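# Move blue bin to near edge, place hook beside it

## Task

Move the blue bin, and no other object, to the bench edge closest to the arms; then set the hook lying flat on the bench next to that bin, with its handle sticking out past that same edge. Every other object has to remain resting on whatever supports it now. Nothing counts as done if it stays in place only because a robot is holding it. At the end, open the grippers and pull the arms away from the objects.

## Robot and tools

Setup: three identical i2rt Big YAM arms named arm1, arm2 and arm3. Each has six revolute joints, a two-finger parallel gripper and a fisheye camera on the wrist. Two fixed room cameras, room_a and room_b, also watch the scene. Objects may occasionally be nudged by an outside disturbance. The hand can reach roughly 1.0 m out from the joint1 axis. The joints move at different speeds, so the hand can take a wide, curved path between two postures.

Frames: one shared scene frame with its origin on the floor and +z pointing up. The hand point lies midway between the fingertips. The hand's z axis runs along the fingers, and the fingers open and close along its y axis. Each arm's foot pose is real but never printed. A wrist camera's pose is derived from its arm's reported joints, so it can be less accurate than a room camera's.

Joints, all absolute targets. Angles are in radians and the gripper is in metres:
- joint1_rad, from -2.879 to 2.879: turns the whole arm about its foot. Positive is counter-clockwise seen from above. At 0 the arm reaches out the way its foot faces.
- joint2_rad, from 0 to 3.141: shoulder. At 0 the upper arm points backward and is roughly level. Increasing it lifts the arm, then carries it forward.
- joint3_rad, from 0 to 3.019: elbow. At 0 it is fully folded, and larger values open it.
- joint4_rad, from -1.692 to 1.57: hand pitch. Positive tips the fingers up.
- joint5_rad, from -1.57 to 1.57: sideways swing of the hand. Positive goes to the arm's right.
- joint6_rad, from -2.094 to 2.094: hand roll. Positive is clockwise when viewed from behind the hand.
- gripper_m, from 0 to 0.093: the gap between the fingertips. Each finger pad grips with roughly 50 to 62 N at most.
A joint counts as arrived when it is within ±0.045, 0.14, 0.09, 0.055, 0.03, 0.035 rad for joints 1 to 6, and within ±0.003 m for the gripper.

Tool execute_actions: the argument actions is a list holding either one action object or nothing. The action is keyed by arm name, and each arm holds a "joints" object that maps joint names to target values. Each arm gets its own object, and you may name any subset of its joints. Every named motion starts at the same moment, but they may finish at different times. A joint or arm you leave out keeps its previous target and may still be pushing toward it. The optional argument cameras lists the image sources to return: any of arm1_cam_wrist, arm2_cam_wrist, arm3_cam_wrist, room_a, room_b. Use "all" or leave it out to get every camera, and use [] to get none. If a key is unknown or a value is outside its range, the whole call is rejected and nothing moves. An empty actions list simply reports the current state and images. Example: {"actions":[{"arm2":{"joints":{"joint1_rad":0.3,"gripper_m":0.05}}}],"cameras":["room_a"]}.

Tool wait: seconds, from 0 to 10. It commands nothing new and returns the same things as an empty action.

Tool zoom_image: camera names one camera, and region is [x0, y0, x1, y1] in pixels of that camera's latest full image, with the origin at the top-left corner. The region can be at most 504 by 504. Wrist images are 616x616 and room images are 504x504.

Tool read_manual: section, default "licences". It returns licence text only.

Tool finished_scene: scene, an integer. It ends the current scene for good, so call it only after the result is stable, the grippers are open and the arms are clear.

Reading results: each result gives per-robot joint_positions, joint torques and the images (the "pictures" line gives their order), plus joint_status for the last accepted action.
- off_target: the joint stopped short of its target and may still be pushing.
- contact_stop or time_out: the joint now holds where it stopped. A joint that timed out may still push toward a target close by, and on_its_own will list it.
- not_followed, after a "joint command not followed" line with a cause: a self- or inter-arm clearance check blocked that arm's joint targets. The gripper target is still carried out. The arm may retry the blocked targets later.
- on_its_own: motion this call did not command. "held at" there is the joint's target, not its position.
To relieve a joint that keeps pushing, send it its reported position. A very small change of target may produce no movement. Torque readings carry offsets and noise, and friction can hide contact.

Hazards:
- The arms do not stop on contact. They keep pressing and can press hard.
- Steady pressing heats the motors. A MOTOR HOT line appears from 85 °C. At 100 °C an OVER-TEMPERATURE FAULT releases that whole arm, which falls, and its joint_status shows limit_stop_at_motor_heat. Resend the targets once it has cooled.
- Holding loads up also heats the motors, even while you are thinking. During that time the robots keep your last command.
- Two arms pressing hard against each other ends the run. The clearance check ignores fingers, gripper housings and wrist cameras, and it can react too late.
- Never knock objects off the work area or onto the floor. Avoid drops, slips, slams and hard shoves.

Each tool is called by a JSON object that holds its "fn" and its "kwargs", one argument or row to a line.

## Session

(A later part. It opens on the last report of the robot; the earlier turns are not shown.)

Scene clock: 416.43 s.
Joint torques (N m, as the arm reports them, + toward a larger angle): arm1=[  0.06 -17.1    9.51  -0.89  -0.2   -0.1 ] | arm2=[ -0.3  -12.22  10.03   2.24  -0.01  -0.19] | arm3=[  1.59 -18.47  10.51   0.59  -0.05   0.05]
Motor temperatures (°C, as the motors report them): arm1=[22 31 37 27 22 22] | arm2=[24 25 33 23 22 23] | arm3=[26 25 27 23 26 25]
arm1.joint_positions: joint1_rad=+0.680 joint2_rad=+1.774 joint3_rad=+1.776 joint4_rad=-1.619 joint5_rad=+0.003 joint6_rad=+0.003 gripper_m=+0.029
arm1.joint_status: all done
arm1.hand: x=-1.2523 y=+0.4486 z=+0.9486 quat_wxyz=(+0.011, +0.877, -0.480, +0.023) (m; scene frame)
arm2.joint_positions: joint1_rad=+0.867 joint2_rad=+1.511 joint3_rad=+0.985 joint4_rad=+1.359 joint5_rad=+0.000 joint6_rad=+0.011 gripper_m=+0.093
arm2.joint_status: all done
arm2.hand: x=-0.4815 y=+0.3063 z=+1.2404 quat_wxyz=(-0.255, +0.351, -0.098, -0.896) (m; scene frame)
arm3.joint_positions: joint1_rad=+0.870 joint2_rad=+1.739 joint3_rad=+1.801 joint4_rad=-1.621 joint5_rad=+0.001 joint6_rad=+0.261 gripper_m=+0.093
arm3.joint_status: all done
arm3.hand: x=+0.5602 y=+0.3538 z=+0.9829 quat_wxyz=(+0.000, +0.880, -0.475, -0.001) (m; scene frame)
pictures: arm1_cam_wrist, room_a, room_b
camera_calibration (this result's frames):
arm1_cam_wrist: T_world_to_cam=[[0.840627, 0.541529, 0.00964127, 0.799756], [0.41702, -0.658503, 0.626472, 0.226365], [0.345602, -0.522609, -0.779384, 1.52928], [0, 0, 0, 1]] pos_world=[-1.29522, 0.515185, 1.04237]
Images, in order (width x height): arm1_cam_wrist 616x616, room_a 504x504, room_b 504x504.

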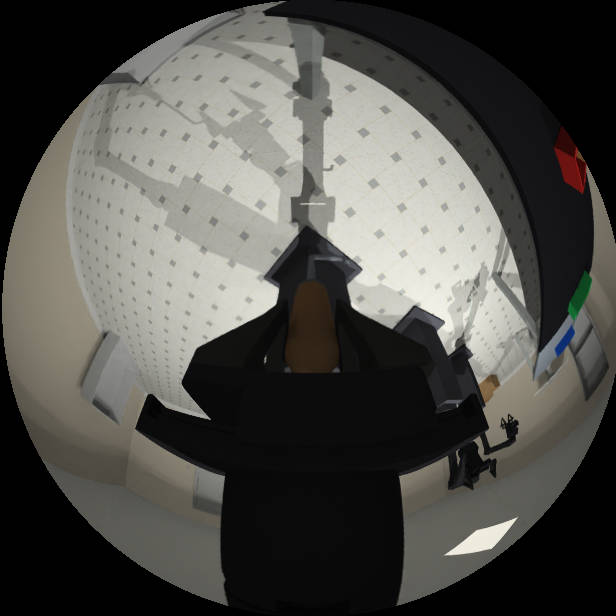

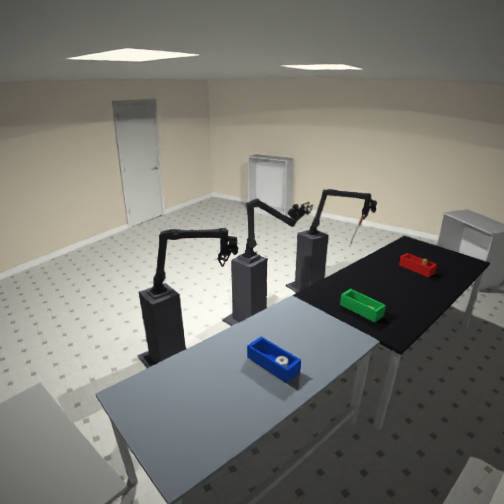

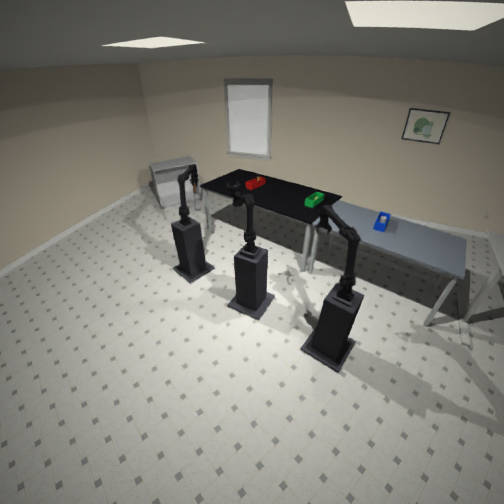

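{"fn": "execute_actions", "kwargs": {
  "actions": [
    {"arm1": {"joints": {"joint1_rad": -0.707, "joint4_rad": -1.44, "joint6_rad": -0.213}}, "arm2": {"joints": {"joint1_rad": 0.825, "joint2_rad": 1.945, "joint3_rad": 0.617}}}
  ]
}}

Scene clock: 433.50 s.
Joint torques (N m, as the arm reports them, + toward a larger angle): arm1=[  0.04 -16.85   9.87  -0.08  -0.15  -0.16] | arm2=[ -0.18 -13.12   4.91   2.3   -0.04  -0.19] | arm3=[  1.55 -18.72  10.62   0.6   -0.05   0.06]
Motor temperatures (°C, as the motors report them): arm1=[22 31 36 26 22 22] | arm2=[24 25 32 23 22 23] | arm3=[26 25 28 23 26 25]
arm1.joint_positions: joint1_rad=-0.712 joint2_rad=+1.774 joint3_rad=+1.776 joint4_rad=-1.431 joint5_rad=+0.001 joint6_rad=-0.204 gripper_m=+0.029
arm1.joint_status: all done
arm1.hand: x=-0.5379 y=+0.3941 z=+0.9522 quat_wxyz=(-0.068, +0.459, -0.886, -0.016) (m; scene frame)
arm2.joint_positions: joint1_rad=+0.830 joint2_rad=+1.966 joint3_rad=+0.602 joint4_rad=+1.372 joint5_rad=+0.000 joint6_rad=+0.011 gripper_m=+0.093
arm2.joint_status: all done
arm2.hand: x=-0.4581 y=+0.3212 z=+0.8196 quat_wxyz=(-0.208, +0.676, -0.208, -0.676) (m; scene frame)
arm3.joint_positions: joint1_rad=+0.870 joint2_rad=+1.739 joint3_rad=+1.801 joint4_rad=-1.621 joint5_rad=+0.001 joint6_rad=+0.261 gripper_m=+0.093
arm3.joint_status: not commanded
arm3.hand: x=+0.5602 y=+0.3538 z=+0.9829 quat_wxyz=(+0.000, +0.880, -0.475, -0.001) (m; scene frame)
pictures: arm1_cam_wrist, arm2_cam_wrist, arm3_cam_wrist, room_a, room_b
camera_calibration (this result's frames):
arm1_cam_wrist: T_world_to_cam=[[0.815471, -0.57739, 0.0403336, 0.626871], [-0.525237, -0.708934, 0.470678, -0.448336], [-0.243171, -0.405009, -0.881383, 0.990719], [0, 0, 0, 1]] pos_world=[-0.505764, 0.445359, 1.05894]
arm2_cam_wrist: T_world_to_cam=[[0.555119, 0.831764, 0.00344417, -0.0102041], [0.486196, -0.321122, -0.812708, 0.998328], [-0.674875, 0.452824, -0.582661, 0.152071], [0, 0, 0, 1]] pos_world=[-0.37709, 0.260211, 0.89999]
arm3_cam_wrist: T_world_to_cam=[[0.823357, 0.567389, -0.012337, -0.651509], [0.468989, -0.668003, 0.577772, -0.590264], [0.319581, -0.481499, -0.816105, 0.918281], [0, 0, 0, 1]] pos_world=[0.519787, 0.417512, 1.08241]
Images, in order (width x height): arm1_cam_wrist 616x616, arm2_cam_wrist 616x616, arm3_cam_wrist 616x616, room_a 504x504, room_b 504x504.

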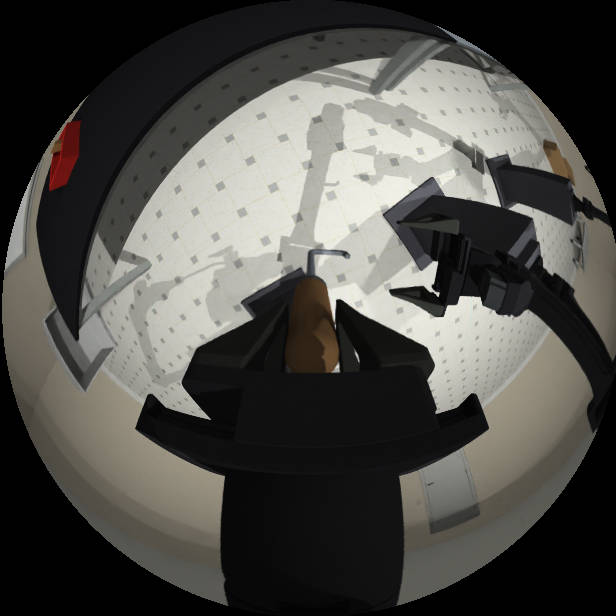

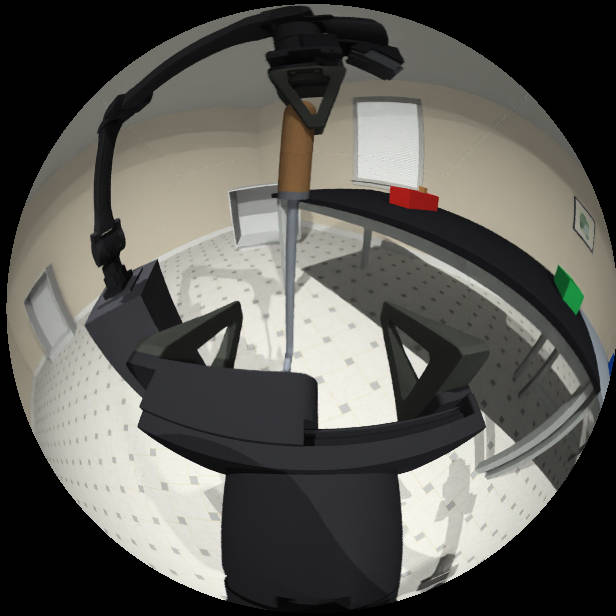

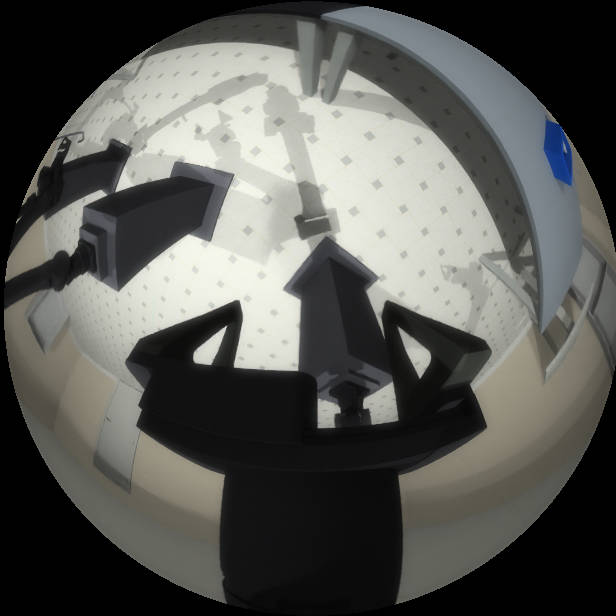

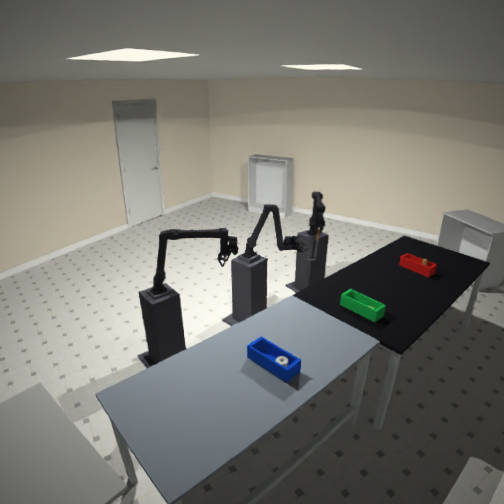

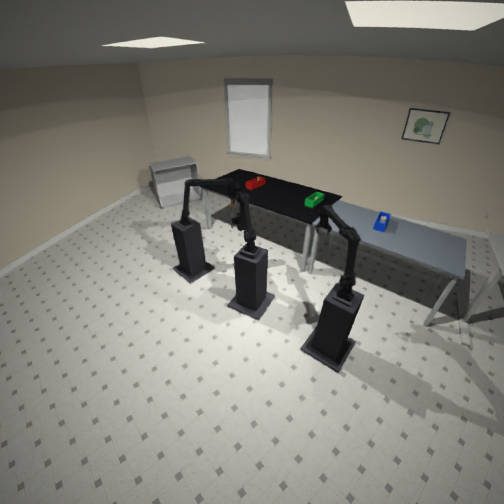

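{"fn": "execute_actions", "kwargs": {
  "actions": [
    {"arm2": {"joints": {"joint1_rad": 0.858, "joint2_rad": 2.062, "joint3_rad": 0.98, "joint4_rad": 1.12}}}
  ],
  "cameras": ["arm1_cam_wrist", "arm2_cam_wrist", "room_a"]
}}

Scene clock: 459.63 s.
Joint torques (N m, as the arm reports them, + toward a larger angle): arm1=[ -0.36 -17.32   9.79  -0.2   -0.1   -0.17] | arm2=[ -0.36 -17.26   6.9    1.71   0.03  -0.17] | arm3=[  1.75 -18.89  10.59   0.63  -0.06   0.06]
Motor temperatures (°C, as the motors report them): arm1=[22 31 36 26 22 22] | arm2=[24 25 30 23 22 23] | arm3=[26 25 29 23 26 25]
arm1.joint_positions: joint1_rad=-0.712 joint2_rad=+1.774 joint3_rad=+1.776 joint4_rad=-1.431 joint5_rad=+0.001 joint6_rad=-0.204 gripper_m=+0.029
arm1.joint_status: not commanded
arm1.hand: x=-0.5379 y=+0.3941 z=+0.9522 quat_wxyz=(-0.068, +0.459, -0.886, -0.016) (m; scene frame)
arm2.joint_positions: joint1_rad=+0.849 joint2_rad=+2.072 joint3_rad=+0.963 joint4_rad=+1.133 joint5_rad=+0.000 joint6_rad=+0.011 gripper_m=+0.093
arm2.joint_status: all done
arm2.hand: x=-0.5688 y=+0.3807 z=+0.8308 quat_wxyz=(-0.204, +0.672, -0.200, -0.683) (m; scene frame)
arm3.joint_positions: joint1_rad=+0.870 joint2_rad=+1.739 joint3_rad=+1.801 joint4_rad=-1.621 joint5_rad=+0.001 joint6_rad=+0.261 gripper_m=+0.093
arm3.joint_status: not commanded
arm3.hand: x=+0.5602 y=+0.3538 z=+0.9829 quat_wxyz=(+0.000, +0.880, -0.475, -0.001) (m; scene frame)
pictures: arm1_cam_wrist, arm2_cam_wrist, room_a
camera_calibration (this result's frames):
arm1_cam_wrist: T_world_to_cam=[[0.815471, -0.57739, 0.0403336, 0.626871], [-0.525237, -0.708934, 0.470678, -0.448336], [-0.243171, -0.405009, -0.881383, 0.990719], [0, 0, 0, 1]] pos_world=[-0.505764, 0.445359, 1.05894]
arm2_cam_wrist: T_world_to_cam=[[0.539039, 0.842274, 0.00346301, -0.0114872], [0.480631, -0.304213, -0.822465, 1.07884], [-0.691687, 0.445005, -0.568806, 0.0388906], [0, 0, 0, 1]] pos_world=[-0.48543, 0.320565, 0.909465]
Images, in order (width x height): arm1_cam_wrist 616x616, arm2_cam_wrist 616x616, room_a 504x504.

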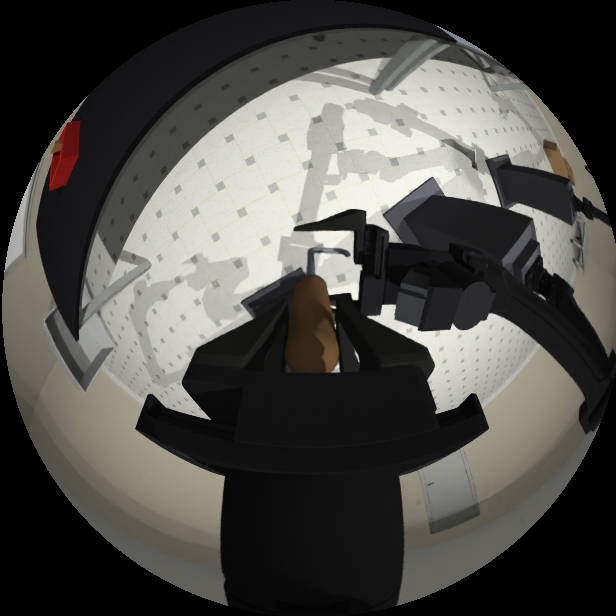

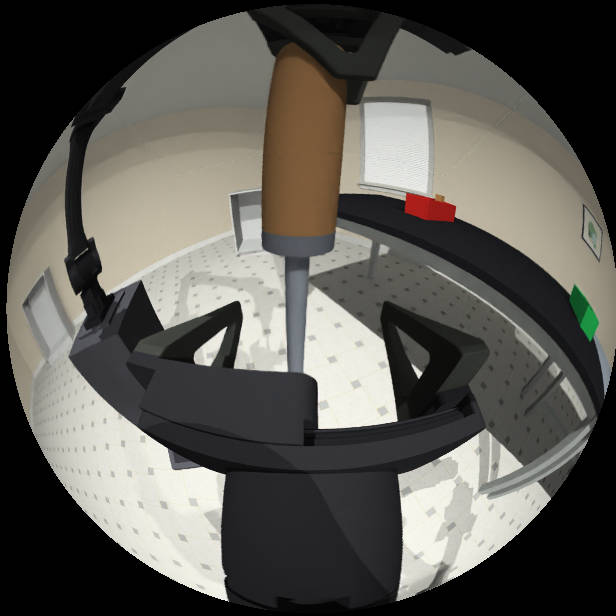

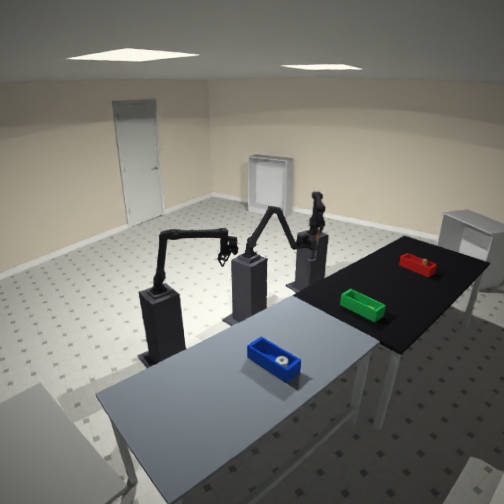

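{"fn": "execute_actions", "kwargs": {
  "actions": []
}}

Scene clock: 476.57 s.
Joint torques (N m, as the arm reports them, + toward a larger angle): arm1=[ -0.17 -17.39   9.85  -0.08  -0.14  -0.18] | arm2=[  0.51 -15.65   7.17   1.69   0.03  -0.24] | arm3=[  1.52 -18.77  10.57   0.61  -0.05   0.05]
Motor temperatures (°C, as the motors report them): arm1=[22 31 36 26 22 22] | arm2=[24 26 30 23 22 23] | arm3=[26 25 29 23 26 25]
arm1.joint_positions: joint1_rad=-0.712 joint2_rad=+1.774 joint3_rad=+1.776 joint4_rad=-1.431 joint5_rad=+0.001 joint6_rad=-0.204 gripper_m=+0.029
arm1.joint_status: not commanded
arm1.hand: x=-0.5379 y=+0.3941 z=+0.9522 quat_wxyz=(-0.068, +0.459, -0.886, -0.016) (m; scene frame)
arm2.joint_positions: joint1_rad=+0.849 joint2_rad=+2.072 joint3_rad=+0.963 joint4_rad=+1.133 joint5_rad=+0.000 joint6_rad=+0.011 gripper_m=+0.093
arm2.joint_status: all done
arm2.hand: x=-0.5688 y=+0.3807 z=+0.8308 quat_wxyz=(-0.204, +0.672, -0.200, -0.683) (m; scene frame)
arm3.joint_positions: joint1_rad=+0.870 joint2_rad=+1.739 joint3_rad=+1.801 joint4_rad=-1.621 joint5_rad=+0.001 joint6_rad=+0.261 gripper_m=+0.093
arm3.joint_status: not commanded
arm3.hand: x=+0.5602 y=+0.3538 z=+0.9829 quat_wxyz=(+0.000, +0.880, -0.475, -0.001) (m; scene frame)
pictures: arm1_cam_wrist, arm2_cam_wrist, arm3_cam_wrist, room_a, room_b
camera_calibration (this result's frames):
arm1_cam_wrist: T_world_to_cam=[[0.815471, -0.57739, 0.0403336, 0.626871], [-0.525237, -0.708934, 0.470678, -0.448336], [-0.243171, -0.405009, -0.881383, 0.990719], [0, 0, 0, 1]] pos_world=[-0.505764, 0.445359, 1.05894]
arm2_cam_wrist: T_world_to_cam=[[0.539039, 0.842274, 0.00346301, -0.0114872], [0.480631, -0.304213, -0.822465, 1.07884], [-0.691687, 0.445005, -0.568806, 0.0388906], [0, 0, 0, 1]] pos_world=[-0.48543, 0.320565, 0.909465]
arm3_cam_wrist: T_world_to_cam=[[0.823357, 0.567389, -0.012337, -0.651509], [0.468989, -0.668003, 0.577772, -0.590264], [0.319581, -0.481499, -0.816105, 0.918281], [0, 0, 0, 1]] pos_world=[0.519787, 0.417512, 1.08241]
Images, in order (width x height): arm1_cam_wrist 616x616, arm2_cam_wrist 616x616, arm3_cam_wrist 616x616, room_a 504x504, room_b 504x504.

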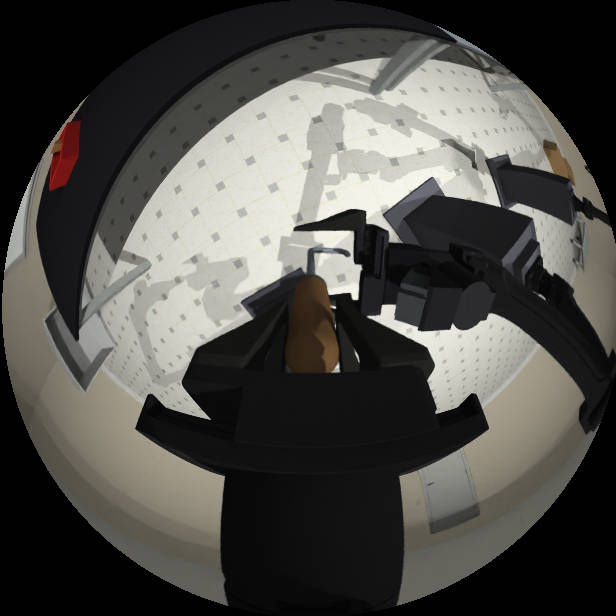

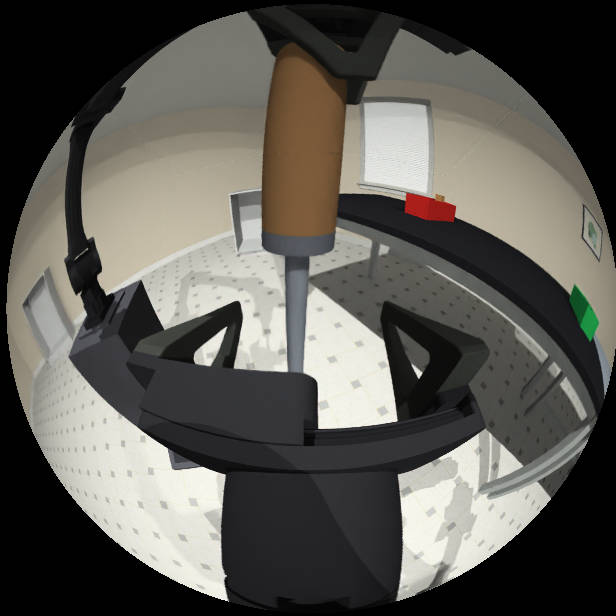

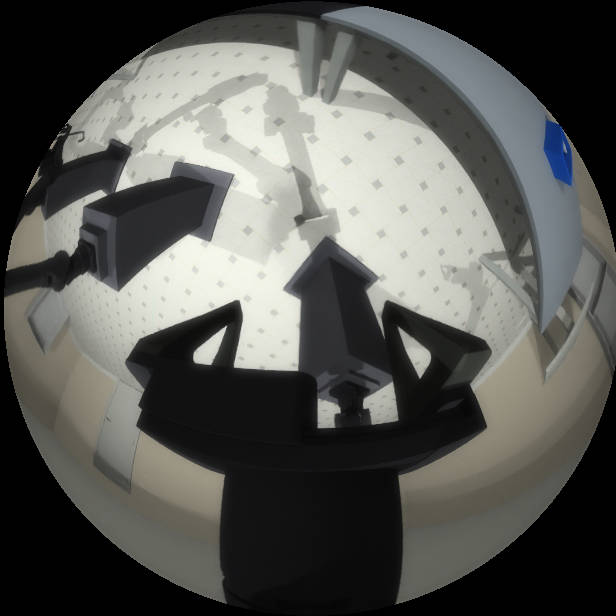

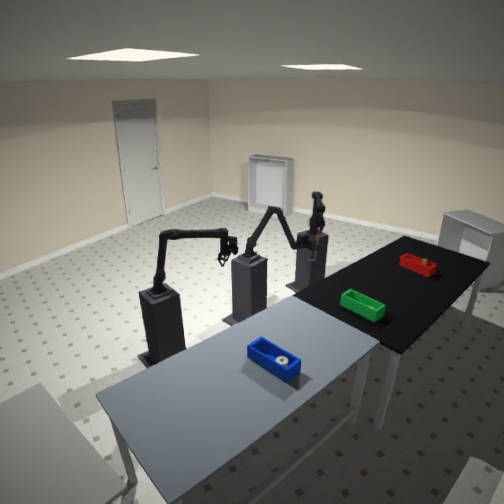

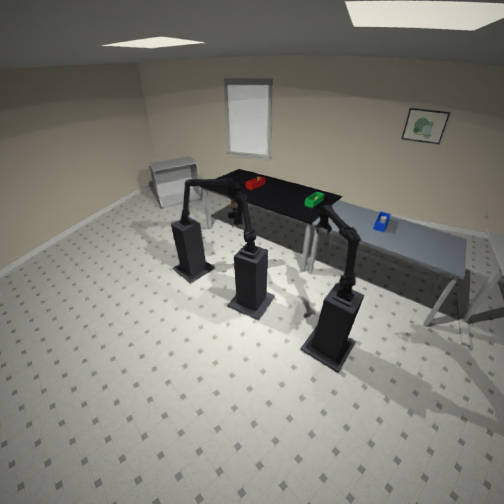

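{"fn": "execute_actions", "kwargs": {
  "actions": [
    {"arm2": {"joints": {"gripper_m": 0.0}}}
  ],
  "cameras": ["arm1_cam_wrist", "arm2_cam_wrist"]
}}

Scene clock: 479.30 s.
Joint torques (N m, as the arm reports them, + toward a larger angle): arm1=[ -0.22 -17.02   9.89  -0.09  -0.09  -0.17] | arm2=[  0.44 -16.14   6.97   1.73   0.01  -0.17] | arm3=[  1.75 -18.67  10.57   0.66  -0.04   0.05]
Motor temperatures (°C, as the motors report them): arm1=[22 31 36 26 22 22] | arm2=[24 26 30 23 22 23] | arm3=[26 25 29 23 26 25]
arm1.joint_positions: joint1_rad=-0.712 joint2_rad=+1.774 joint3_rad=+1.776 joint4_rad=-1.431 joint5_rad=+0.000 joint6_rad=-0.205 gripper_m=+0.029
arm1.joint_status: not commanded
arm1.hand: x=-0.5380 y=+0.3941 z=+0.9522 quat_wxyz=(-0.068, +0.459, -0.886, -0.017) (m; scene frame)
arm2.joint_positions: joint1_rad=+0.852 joint2_rad=+2.072 joint3_rad=+0.963 joint4_rad=+1.132 joint5_rad=+0.000 joint6_rad=+0.011 gripper_m=+0.010
arm2.joint_status: gripper_m off_target (ended at +0.010, target +0.000)
arm2.hand: x=-0.5700 y=+0.3789 z=+0.8305 quat_wxyz=(-0.202, +0.673, -0.199, -0.683) (m; scene frame)
arm3.joint_positions: joint1_rad=+0.870 joint2_rad=+1.739 joint3_rad=+1.801 joint4_rad=-1.621 joint5_rad=+0.001 joint6_rad=+0.261 gripper_m=+0.093
arm3.joint_status: not commanded
arm3.hand: x=+0.5602 y=+0.3538 z=+0.9829 quat_wxyz=(+0.000, +0.880, -0.475, -0.001) (m; scene frame)
pictures: arm1_cam_wrist, arm2_cam_wrist
camera_calibration (this result's frames):
arm1_cam_wrist: T_world_to_cam=[[0.815997, -0.576697, 0.0396199, 0.627708], [-0.524286, -0.709485, 0.470908, -0.447879], [-0.243462, -0.405032, -0.881292, 0.990448], [0, 0, 0, 1]] pos_world=[-0.505888, 0.445397, 1.05891]
arm2_cam_wrist: T_world_to_cam=[[0.536156, 0.84411, 0.00381608, -0.0119821], [0.482646, -0.302849, -0.821788, 1.07867], [-0.692524, 0.442449, -0.569781, 0.0400036], [0, 0, 0, 1]] pos_world=[-0.486489, 0.319089, 0.909279]
Images, in order (width x height): arm1_cam_wrist 616x616, arm2_cam_wrist 616x616.

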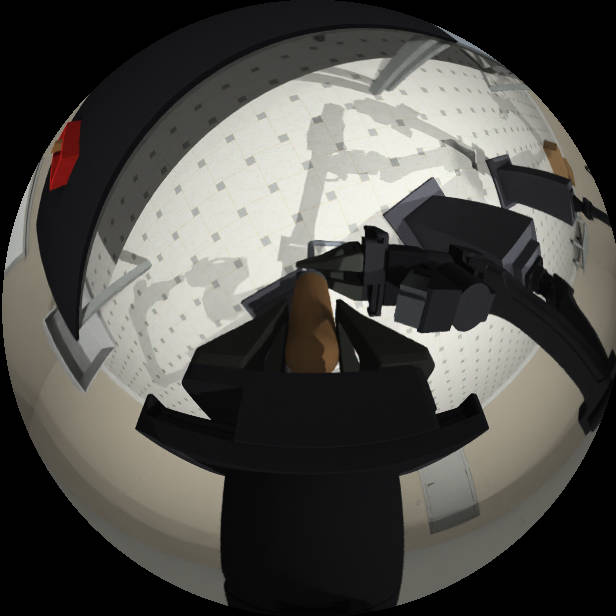

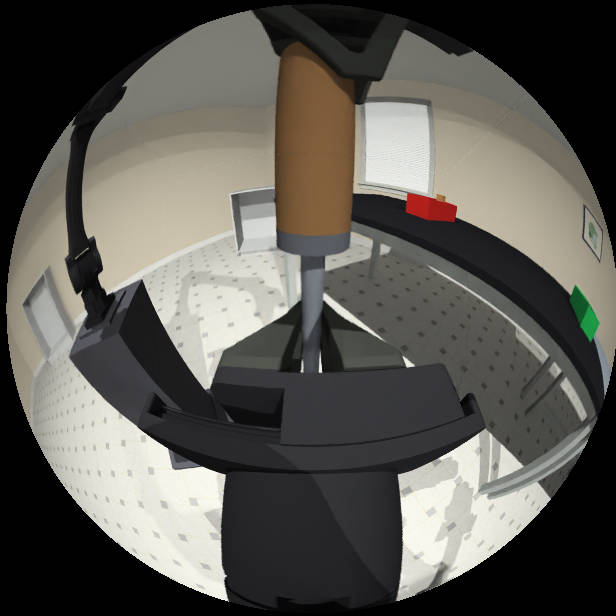

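{"fn": "execute_actions", "kwargs": {
  "actions": [
    {"arm1": {"joints": {"gripper_m": 0.093}}}
  ],
  "cameras": ["arm1_cam_wrist", "arm2_cam_wrist"]
}}

Scene clock: 518.77 s.
Joint torques (N m, as the arm reports them, + toward a larger angle): arm1=[  0.05 -15.     9.84   0.04  -0.13  -0.17] | arm2=[  0.39 -16.43   7.15   2.35   0.03  -0.15] | arm3=[  1.55 -18.68  10.63   0.62  -0.04   0.05]
Motor temperatures (°C, as the motors report them): arm1=[22 31 36 26 22 22] | arm2=[24 26 30 23 22 23] | arm3=[26 26 30 23 26 25]
arm1.joint_positions: joint1_rad=-0.712 joint2_rad=+1.750 joint3_rad=+1.776 joint4_rad=-1.431 joint5_rad=+0.000 joint6_rad=-0.205 gripper_m=+0.093
arm1.joint_status: all done
arm1.hand: x=-0.5402 y=+0.3921 z=+0.9658 quat_wxyz=(-0.079, +0.459, -0.885, -0.020) (m; scene frame)
arm2.joint_positions: joint1_rad=+0.852 joint2_rad=+2.081 joint3_rad=+0.963 joint4_rad=+1.113 joint5_rad=+0.000 joint6_rad=+0.009 gripper_m=+0.010
arm2.joint_status: not commanded
arm2.hand: x=-0.5695 y=+0.3788 z=+0.8197 quat_wxyz=(-0.200, +0.683, -0.201, -0.673) (m; scene frame)
arm3.joint_positions: joint1_rad=+0.870 joint2_rad=+1.739 joint3_rad=+1.801 joint4_rad=-1.621 joint5_rad=+0.001 joint6_rad=+0.261 gripper_m=+0.093
arm3.joint_status: not commanded
arm3.hand: x=+0.5602 y=+0.3538 z=+0.9829 quat_wxyz=(+0.000, +0.880, -0.475, -0.001) (m; scene frame)
pictures: arm1_cam_wrist, arm2_cam_wrist
camera_calibration (this result's frames):
arm1_cam_wrist: T_world_to_cam=[[0.815301, -0.57732, 0.0445716, 0.622903], [-0.532434, -0.717202, 0.449595, -0.437623], [-0.227593, -0.390286, -0.89212, 1.01438], [0, 0, 0, 1]] pos_world=[-0.509993, 0.441649, 1.07394]
arm2_cam_wrist: T_world_to_cam=[[0.536323, 0.843998, 0.00506184, -0.0129433], [0.502742, -0.314641, -0.805141, 1.07182], [-0.677944, 0.43436, -0.593062, 0.0646557], [0, 0, 0, 1]] pos_world=[-0.488072, 0.320078, 0.901373]
Images, in order (width x height): arm1_cam_wrist 616x616, arm2_cam_wrist 616x616.

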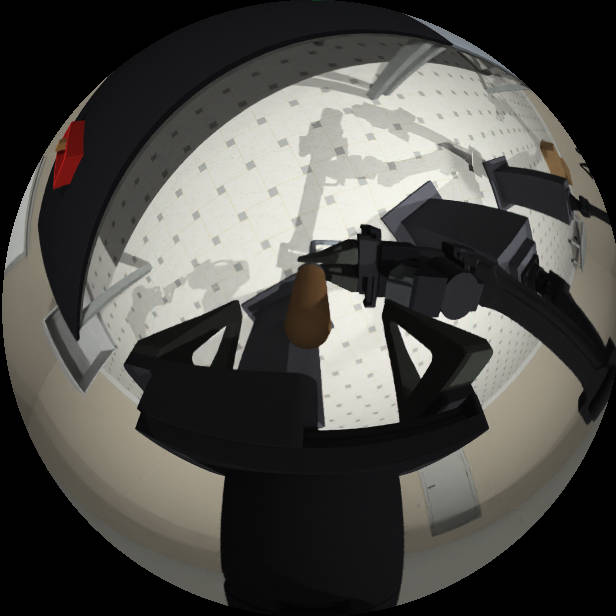

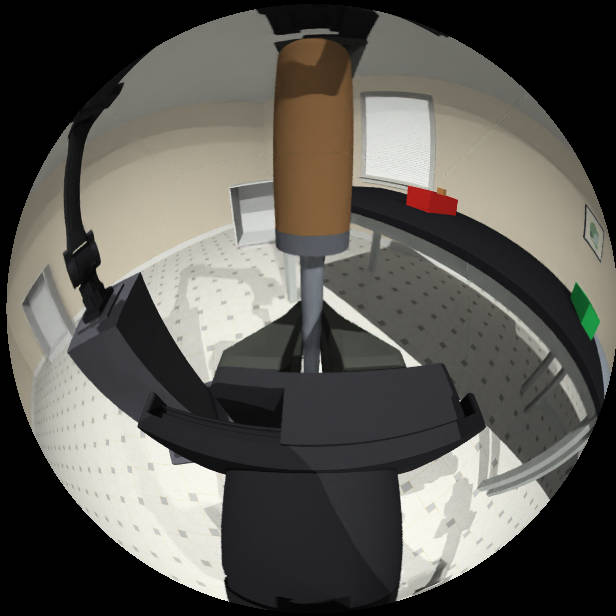

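{"fn": "execute_actions", "kwargs": {
  "actions": [
    {"arm1": {"joints": {"joint2_rad": 1.2}}, "arm2": {"joints": {"joint1_rad": -1.154}}}
  ]
}}

Scene clock: 540.63 s.
Joint torques (N m, as the arm reports them, + toward a larger angle): arm1=[-0.23 -6.4   7.7   1.01 -0.08 -0.15] | arm2=[  1.3  -16.77   6.99   2.54  -0.02  -0.21] | arm3=[  1.5  -18.56  10.59   0.62  -0.06   0.06]
Motor temperatures (°C, as the motors report them): arm1=[22 31 36 26 22 22] | arm2=[24 26 30 23 22 23] | arm3=[26 26 30 23 26 25]
arm1.joint_positions: joint1_rad=-0.712 joint2_rad=+1.203 joint3_rad=+1.797 joint4_rad=-1.431 joint5_rad=+0.000 joint6_rad=-0.205 gripper_m=+0.093
arm1.joint_status: all done
arm1.hand: x=-0.6490 y=+0.2921 z=+1.2471 quat_wxyz=(-0.345, +0.430, -0.829, -0.095) (m; scene frame)
arm2.joint_positions: joint1_rad=-1.164 joint2_rad=+2.081 joint3_rad=+0.963 joint4_rad=+1.113 joint5_rad=+0.003 joint6_rad=+0.009 gripper_m=+0.010
arm2.joint_status: all done
arm2.hand: x=+0.5796 y=+0.3626 z=+0.8340 quat_wxyz=(-0.683, +0.188, -0.679, -0.194) (m; scene frame)
arm3.joint_positions: joint1_rad=+0.870 joint2_rad=+1.739 joint3_rad=+1.801 joint4_rad=-1.621 joint5_rad=+0.001 joint6_rad=+0.261 gripper_m=+0.093
arm3.joint_status: not commanded
arm3.hand: x=+0.5602 y=+0.3538 z=+0.9829 quat_wxyz=(+0.000, +0.880, -0.475, -0.001) (m; scene frame)
pictures: arm1_cam_wrist, arm2_cam_wrist, arm3_cam_wrist, room_a, room_b
camera_calibration (this result's frames):
arm1_cam_wrist: T_world_to_cam=[[0.775739, -0.613672, 0.14709, 0.498455], [-0.606666, -0.789391, -0.093907, -0.0430593], [0.173739, -0.0163869, -0.984655, 1.46816], [0, 0, 0, 1]] pos_world=[-0.667872, 0.295956, 1.36827]
arm2_cam_wrist: T_world_to_cam=[[0.528158, -0.849136, -0.00424189, 0.0107542], [-0.490823, -0.301205, -0.817538, 1.08189], [0.692923, 0.433871, -0.575859, 0.0505061], [0, 0, 0, 1]] pos_world=[0.490339, 0.313089, 0.913615]
arm3_cam_wrist: T_world_to_cam=[[0.823357, 0.567389, -0.012337, -0.651509], [0.468989, -0.668003, 0.577772, -0.590264], [0.319581, -0.481499, -0.816105, 0.918281], [0, 0, 0, 1]] pos_world=[0.519787, 0.417512, 1.08241]
Images, in order (width x height): arm1_cam_wrist 616x616, arm2_cam_wrist 616x616, arm3_cam_wrist 616x616, room_a 504x504, room_b 504x504.

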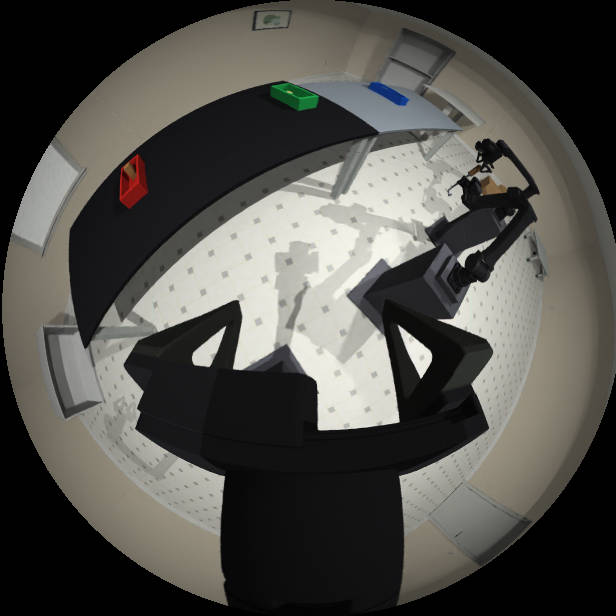

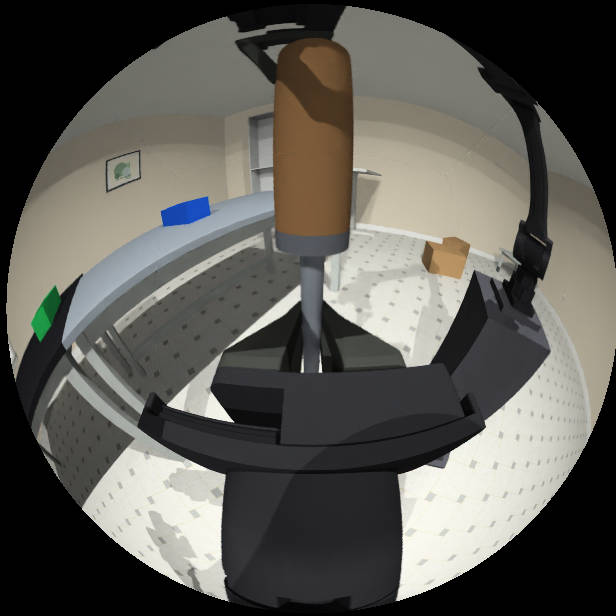

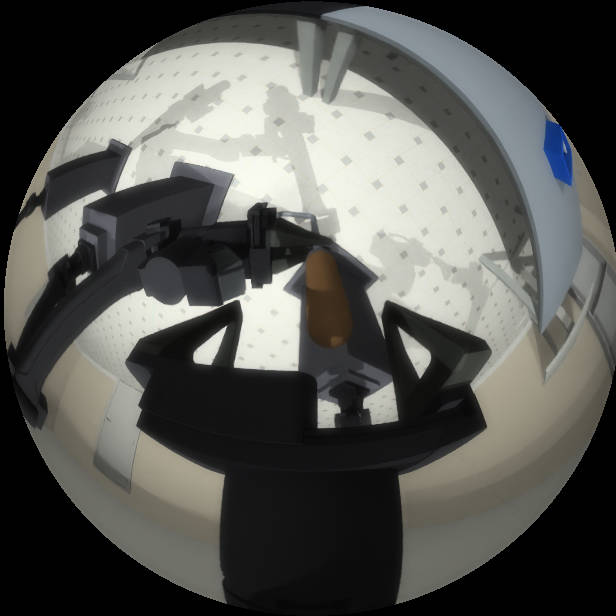

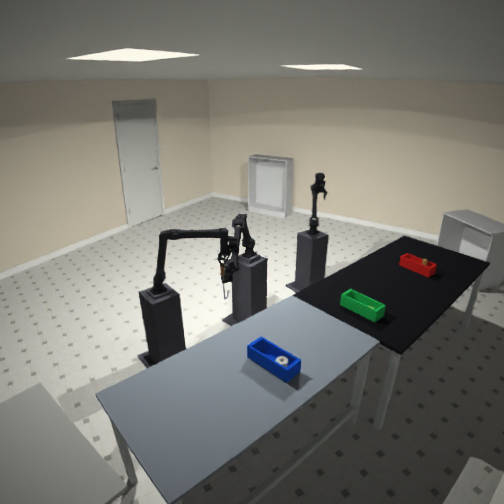

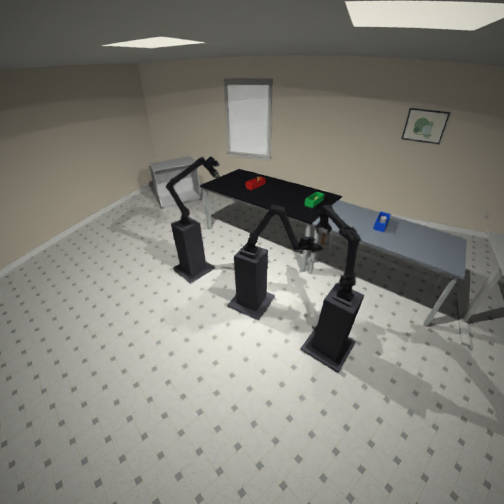

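{"fn": "zoom_image", "kwargs": {
  "camera": "arm2_cam_wrist",
  "region": [190, 0, 430, 160]
}}

{"fn": "zoom_image", "kwargs": {
  "camera": "arm3_cam_wrist",
  "region": [200, 190, 440, 390]
}}

Region (190, 0, 430, 160) of arm2_cam_wrist's 616x616 image, scaled by 2.100, with more detail than that image has.

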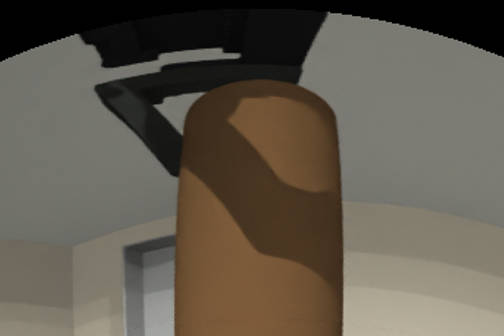

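Region (200, 190, 440, 390) of arm3_cam_wrist's 616x616 image, scaled by 2.100, with more detail than that image has.

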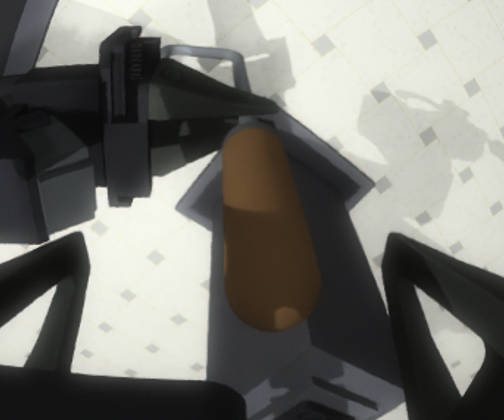

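{"fn": "execute_actions", "kwargs": {
  "actions": [
    {"arm3": {"joints": {"joint2_rad": 1.686, "joint3_rad": 1.675, "joint4_rad": -1.498, "gripper_m": 0.06}}}
  ],
  "cameras": ["arm2_cam_wrist", "arm3_cam_wrist"]
}}

Scene clock: 595.00 s.
Joint torques (N m, as the arm reports them, + toward a larger angle): arm1=[ 0.06 -6.68  7.82  1.01 -0.08 -0.18] | arm2=[  1.23 -16.72   6.77   2.64  -0.04  -0.2 ] | arm3=[  1.57 -18.51   8.26   1.79  -0.05   0.04]
Motor temperatures (°C, as the motors report them): arm1=[22 29 35 26 22 22] | arm2=[24 26 30 23 22 23] | arm3=[26 26 30 23 26 25]
arm1.joint_positions: joint1_rad=-0.712 joint2_rad=+1.203 joint3_rad=+1.797 joint4_rad=-1.431 joint5_rad=+0.000 joint6_rad=-0.205 gripper_m=+0.093
arm1.joint_status: not commanded
arm1.hand: x=-0.6490 y=+0.2921 z=+1.2471 quat_wxyz=(-0.345, +0.430, -0.829, -0.095) (m; scene frame)
arm2.joint_positions: joint1_rad=-1.164 joint2_rad=+2.081 joint3_rad=+0.963 joint4_rad=+1.113 joint5_rad=+0.003 joint6_rad=+0.009 gripper_m=+0.010
arm2.joint_status: not commanded
arm2.hand: x=+0.5796 y=+0.3626 z=+0.8340 quat_wxyz=(-0.683, +0.188, -0.679, -0.194) (m; scene frame)
arm3.joint_positions: joint1_rad=+0.870 joint2_rad=+1.681 joint3_rad=+1.678 joint4_rad=-1.511 joint5_rad=+0.001 joint6_rad=+0.261 gripper_m=+0.060
arm3.joint_status: all done
arm3.hand: x=+0.5673 y=+0.3474 z=+0.9655 quat_wxyz=(-0.005, +0.880, -0.475, -0.023) (m; scene frame)
pictures: arm2_cam_wrist, arm3_cam_wrist
camera_calibration (this result's frames):
arm2_cam_wrist: T_world_to_cam=[[0.528158, -0.849136, -0.00424189, 0.0107542], [-0.490823, -0.301205, -0.817538, 1.08189], [0.692923, 0.433871, -0.575859, 0.0505061], [0, 0, 0, 1]] pos_world=[0.490339, 0.313089, 0.913615]
arm3_cam_wrist: T_world_to_cam=[[0.823014, 0.567555, -0.0229969, -0.64354], [0.487496, -0.684981, 0.541432, -0.557389], [0.29154, -0.456817, -0.84043, 0.9296], [0, 0, 0, 1]] pos_world=[0.530352, 0.408101, 1.06825]
Images, in order (width x height): arm2_cam_wrist 616x616, arm3_cam_wrist 616x616.

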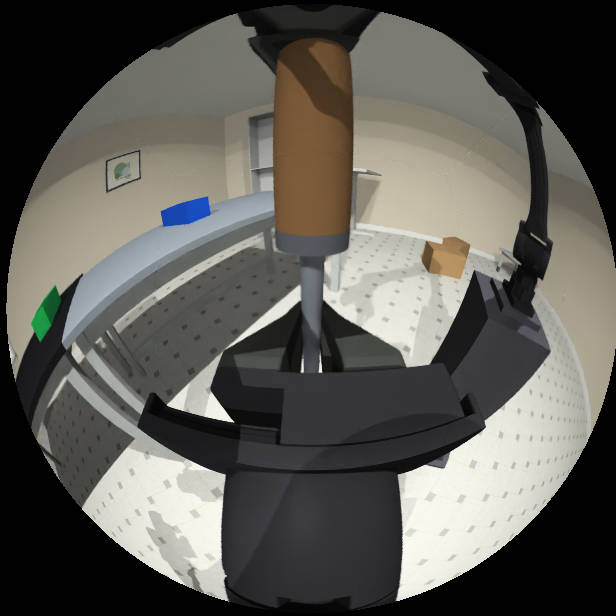

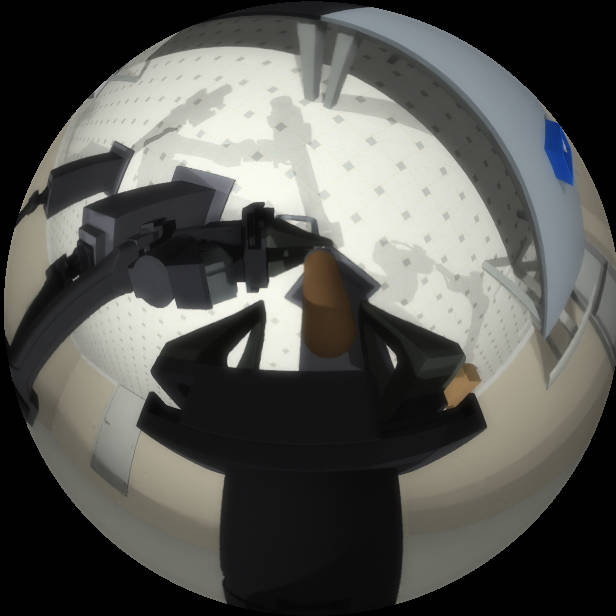

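{"fn": "execute_actions", "kwargs": {
  "actions": [
    {"arm3": {"joints": {"joint2_rad": 1.702, "joint3_rad": 1.659}}}
  ],
  "cameras": ["arm2_cam_wrist", "arm3_cam_wrist"]
}}

Scene clock: 604.80 s.
Joint torques (N m, as the arm reports them, + toward a larger angle): arm1=[-0.06 -6.29  7.75  1.01 -0.09 -0.15] | arm2=[ -0.27 -17.22   6.9    2.32  -0.07  -0.23] | arm3=[  1.67 -16.82   7.93   1.67  -0.06   0.06]
Motor temperatures (°C, as the motors report them): arm1=[22 29 34 26 22 22] | arm2=[24 27 30 23 22 23] | arm3=[26 26 30 23 26 25]
arm1.joint_positions: joint1_rad=-0.712 joint2_rad=+1.203 joint3_rad=+1.797 joint4_rad=-1.431 joint5_rad=+0.000 joint6_rad=-0.205 gripper_m=+0.093
arm1.joint_status: not commanded
arm1.hand: x=-0.6490 y=+0.2921 z=+1.2471 quat_wxyz=(-0.345, +0.430, -0.829, -0.095) (m; scene frame)
arm2.joint_positions: joint1_rad=-1.164 joint2_rad=+2.081 joint3_rad=+0.963 joint4_rad=+1.113 joint5_rad=+0.003 joint6_rad=+0.009 gripper_m=+0.010
arm2.joint_status: not commanded
arm2.hand: x=+0.5796 y=+0.3626 z=+0.8340 quat_wxyz=(-0.683, +0.188, -0.679, -0.194) (m; scene frame)
arm3.joint_positions: joint1_rad=+0.870 joint2_rad=+1.681 joint3_rad=+1.666 joint4_rad=-1.510 joint5_rad=+0.001 joint6_rad=+0.261 gripper_m=+0.060
arm3.joint_status: all done
arm3.hand: x=+0.5695 y=+0.3454 z=+0.9606 quat_wxyz=(-0.004, +0.880, -0.475, -0.017) (m; scene frame)
pictures: arm2_cam_wrist, arm3_cam_wrist
camera_calibration (this result's frames):
arm2_cam_wrist: T_world_to_cam=[[0.528158, -0.849136, -0.00424189, 0.0107542], [-0.490823, -0.301205, -0.817538, 1.08189], [0.692923, 0.433871, -0.575859, 0.0505061], [0, 0, 0, 1]] pos_world=[0.490339, 0.313089, 0.913615]
arm3_cam_wrist: T_world_to_cam=[[0.823196, 0.567398, -0.0201999, -0.647092], [0.482686, -0.680673, 0.551089, -0.56521], [0.298937, -0.463404, -0.834202, 0.915976], [0, 0, 0, 1]] pos_world=[0.531683, 0.406903, 1.06252]
Images, in order (width x height): arm2_cam_wrist 616x616, arm3_cam_wrist 616x616.

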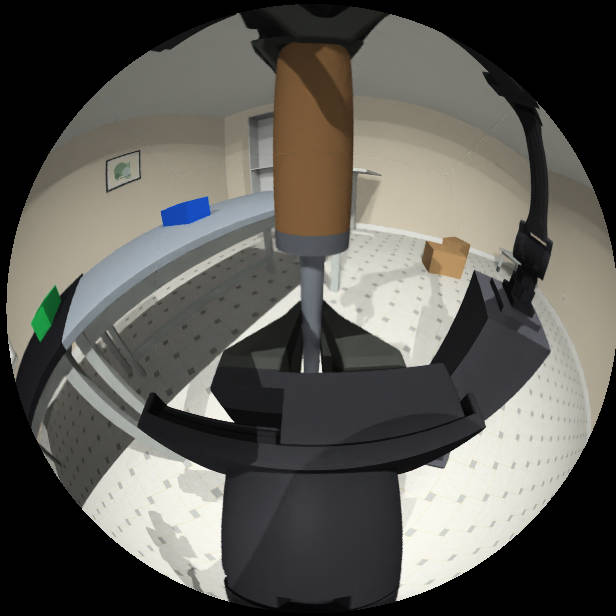

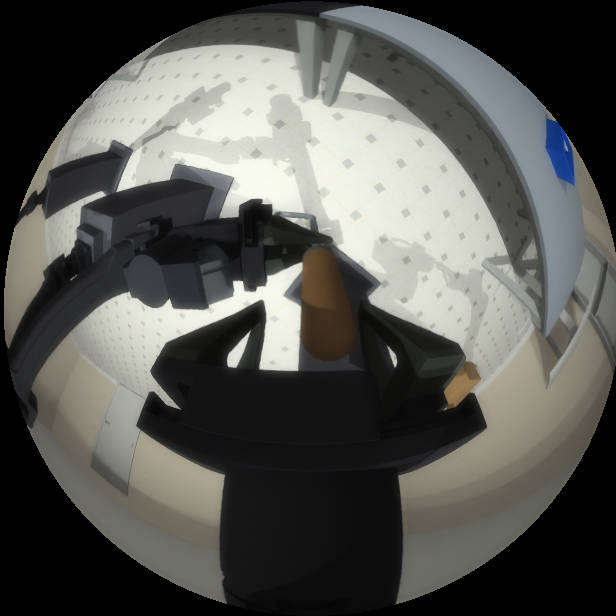

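{"fn": "execute_actions", "kwargs": {
  "actions": [
    {"arm3": {"joints": {"joint2_rad": 1.735}}}
  ],
  "cameras": ["arm2_cam_wrist", "arm3_cam_wrist"]
}}

Scene clock: 614.03 s.
Joint torques (N m, as the arm reports them, + toward a larger angle): arm1=[ 0.09 -6.21  7.88  0.93 -0.08 -0.16] | arm2=[  0.52 -17.33   6.89   2.21  -0.11  -0.18] | arm3=[  1.48 -18.4    7.96   1.63  -0.05   0.04]
Motor temperatures (°C, as the motors report them): arm1=[22 29 34 26 22 22] | arm2=[24 27 30 23 22 23] | arm3=[26 26 30 23 26 25]
arm1.joint_positions: joint1_rad=-0.712 joint2_rad=+1.203 joint3_rad=+1.797 joint4_rad=-1.431 joint5_rad=+0.000 joint6_rad=-0.205 gripper_m=+0.093
arm1.joint_status: not commanded
arm1.hand: x=-0.6490 y=+0.2921 z=+1.2471 quat_wxyz=(-0.345, +0.430, -0.829, -0.095) (m; scene frame)
arm2.joint_positions: joint1_rad=-1.164 joint2_rad=+2.081 joint3_rad=+0.963 joint4_rad=+1.113 joint5_rad=+0.003 joint6_rad=+0.009 gripper_m=+0.010
arm2.joint_status: not commanded
arm2.hand: x=+0.5796 y=+0.3626 z=+0.8340 quat_wxyz=(-0.683, +0.188, -0.679, -0.194) (m; scene frame)
arm3.joint_positions: joint1_rad=+0.870 joint2_rad=+1.722 joint3_rad=+1.666 joint4_rad=-1.510 joint5_rad=+0.001 joint6_rad=+0.261 gripper_m=+0.060
arm3.joint_status: all done
arm3.hand: x=+0.5664 y=+0.3482 z=+0.9398 quat_wxyz=(+0.001, +0.880, -0.475, +0.003) (m; scene frame)
pictures: arm2_cam_wrist, arm3_cam_wrist
camera_calibration (this result's frames):
arm2_cam_wrist: T_world_to_cam=[[0.528158, -0.849136, -0.00424189, 0.0107542], [-0.490823, -0.301205, -0.817538, 1.08189], [0.692923, 0.433871, -0.575859, 0.0505061], [0, 0, 0, 1]] pos_world=[0.490339, 0.313089, 0.913615]
arm3_cam_wrist: T_world_to_cam=[[0.823636, 0.567023, -0.0104376, -0.655789], [0.465269, -0.665079, 0.584119, -0.576939], [0.324267, -0.485958, -0.811601, 0.873085], [0, 0, 0, 1]] pos_world=[0.52545, 0.41242, 1.03875]
Images, in order (width x height): arm2_cam_wrist 616x616, arm3_cam_wrist 616x616.

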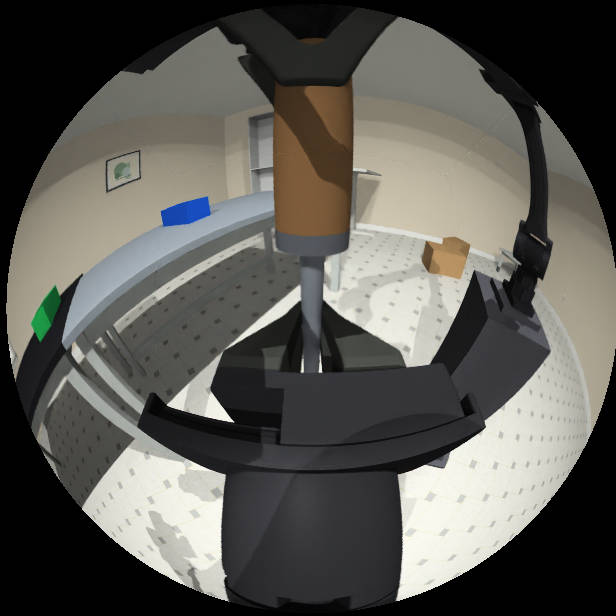

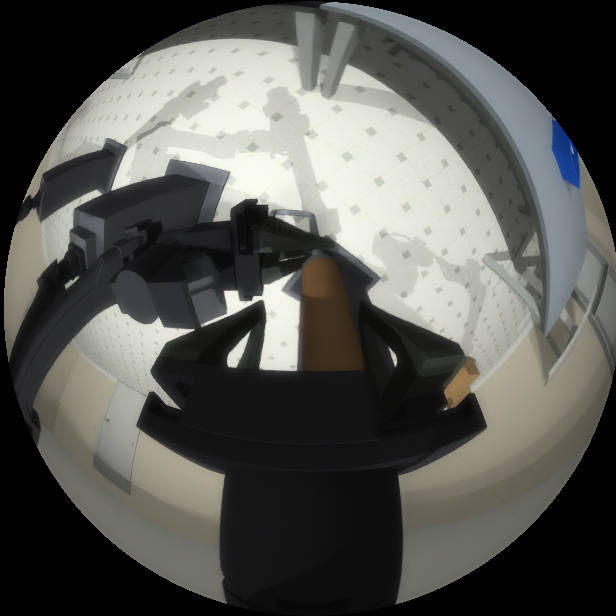

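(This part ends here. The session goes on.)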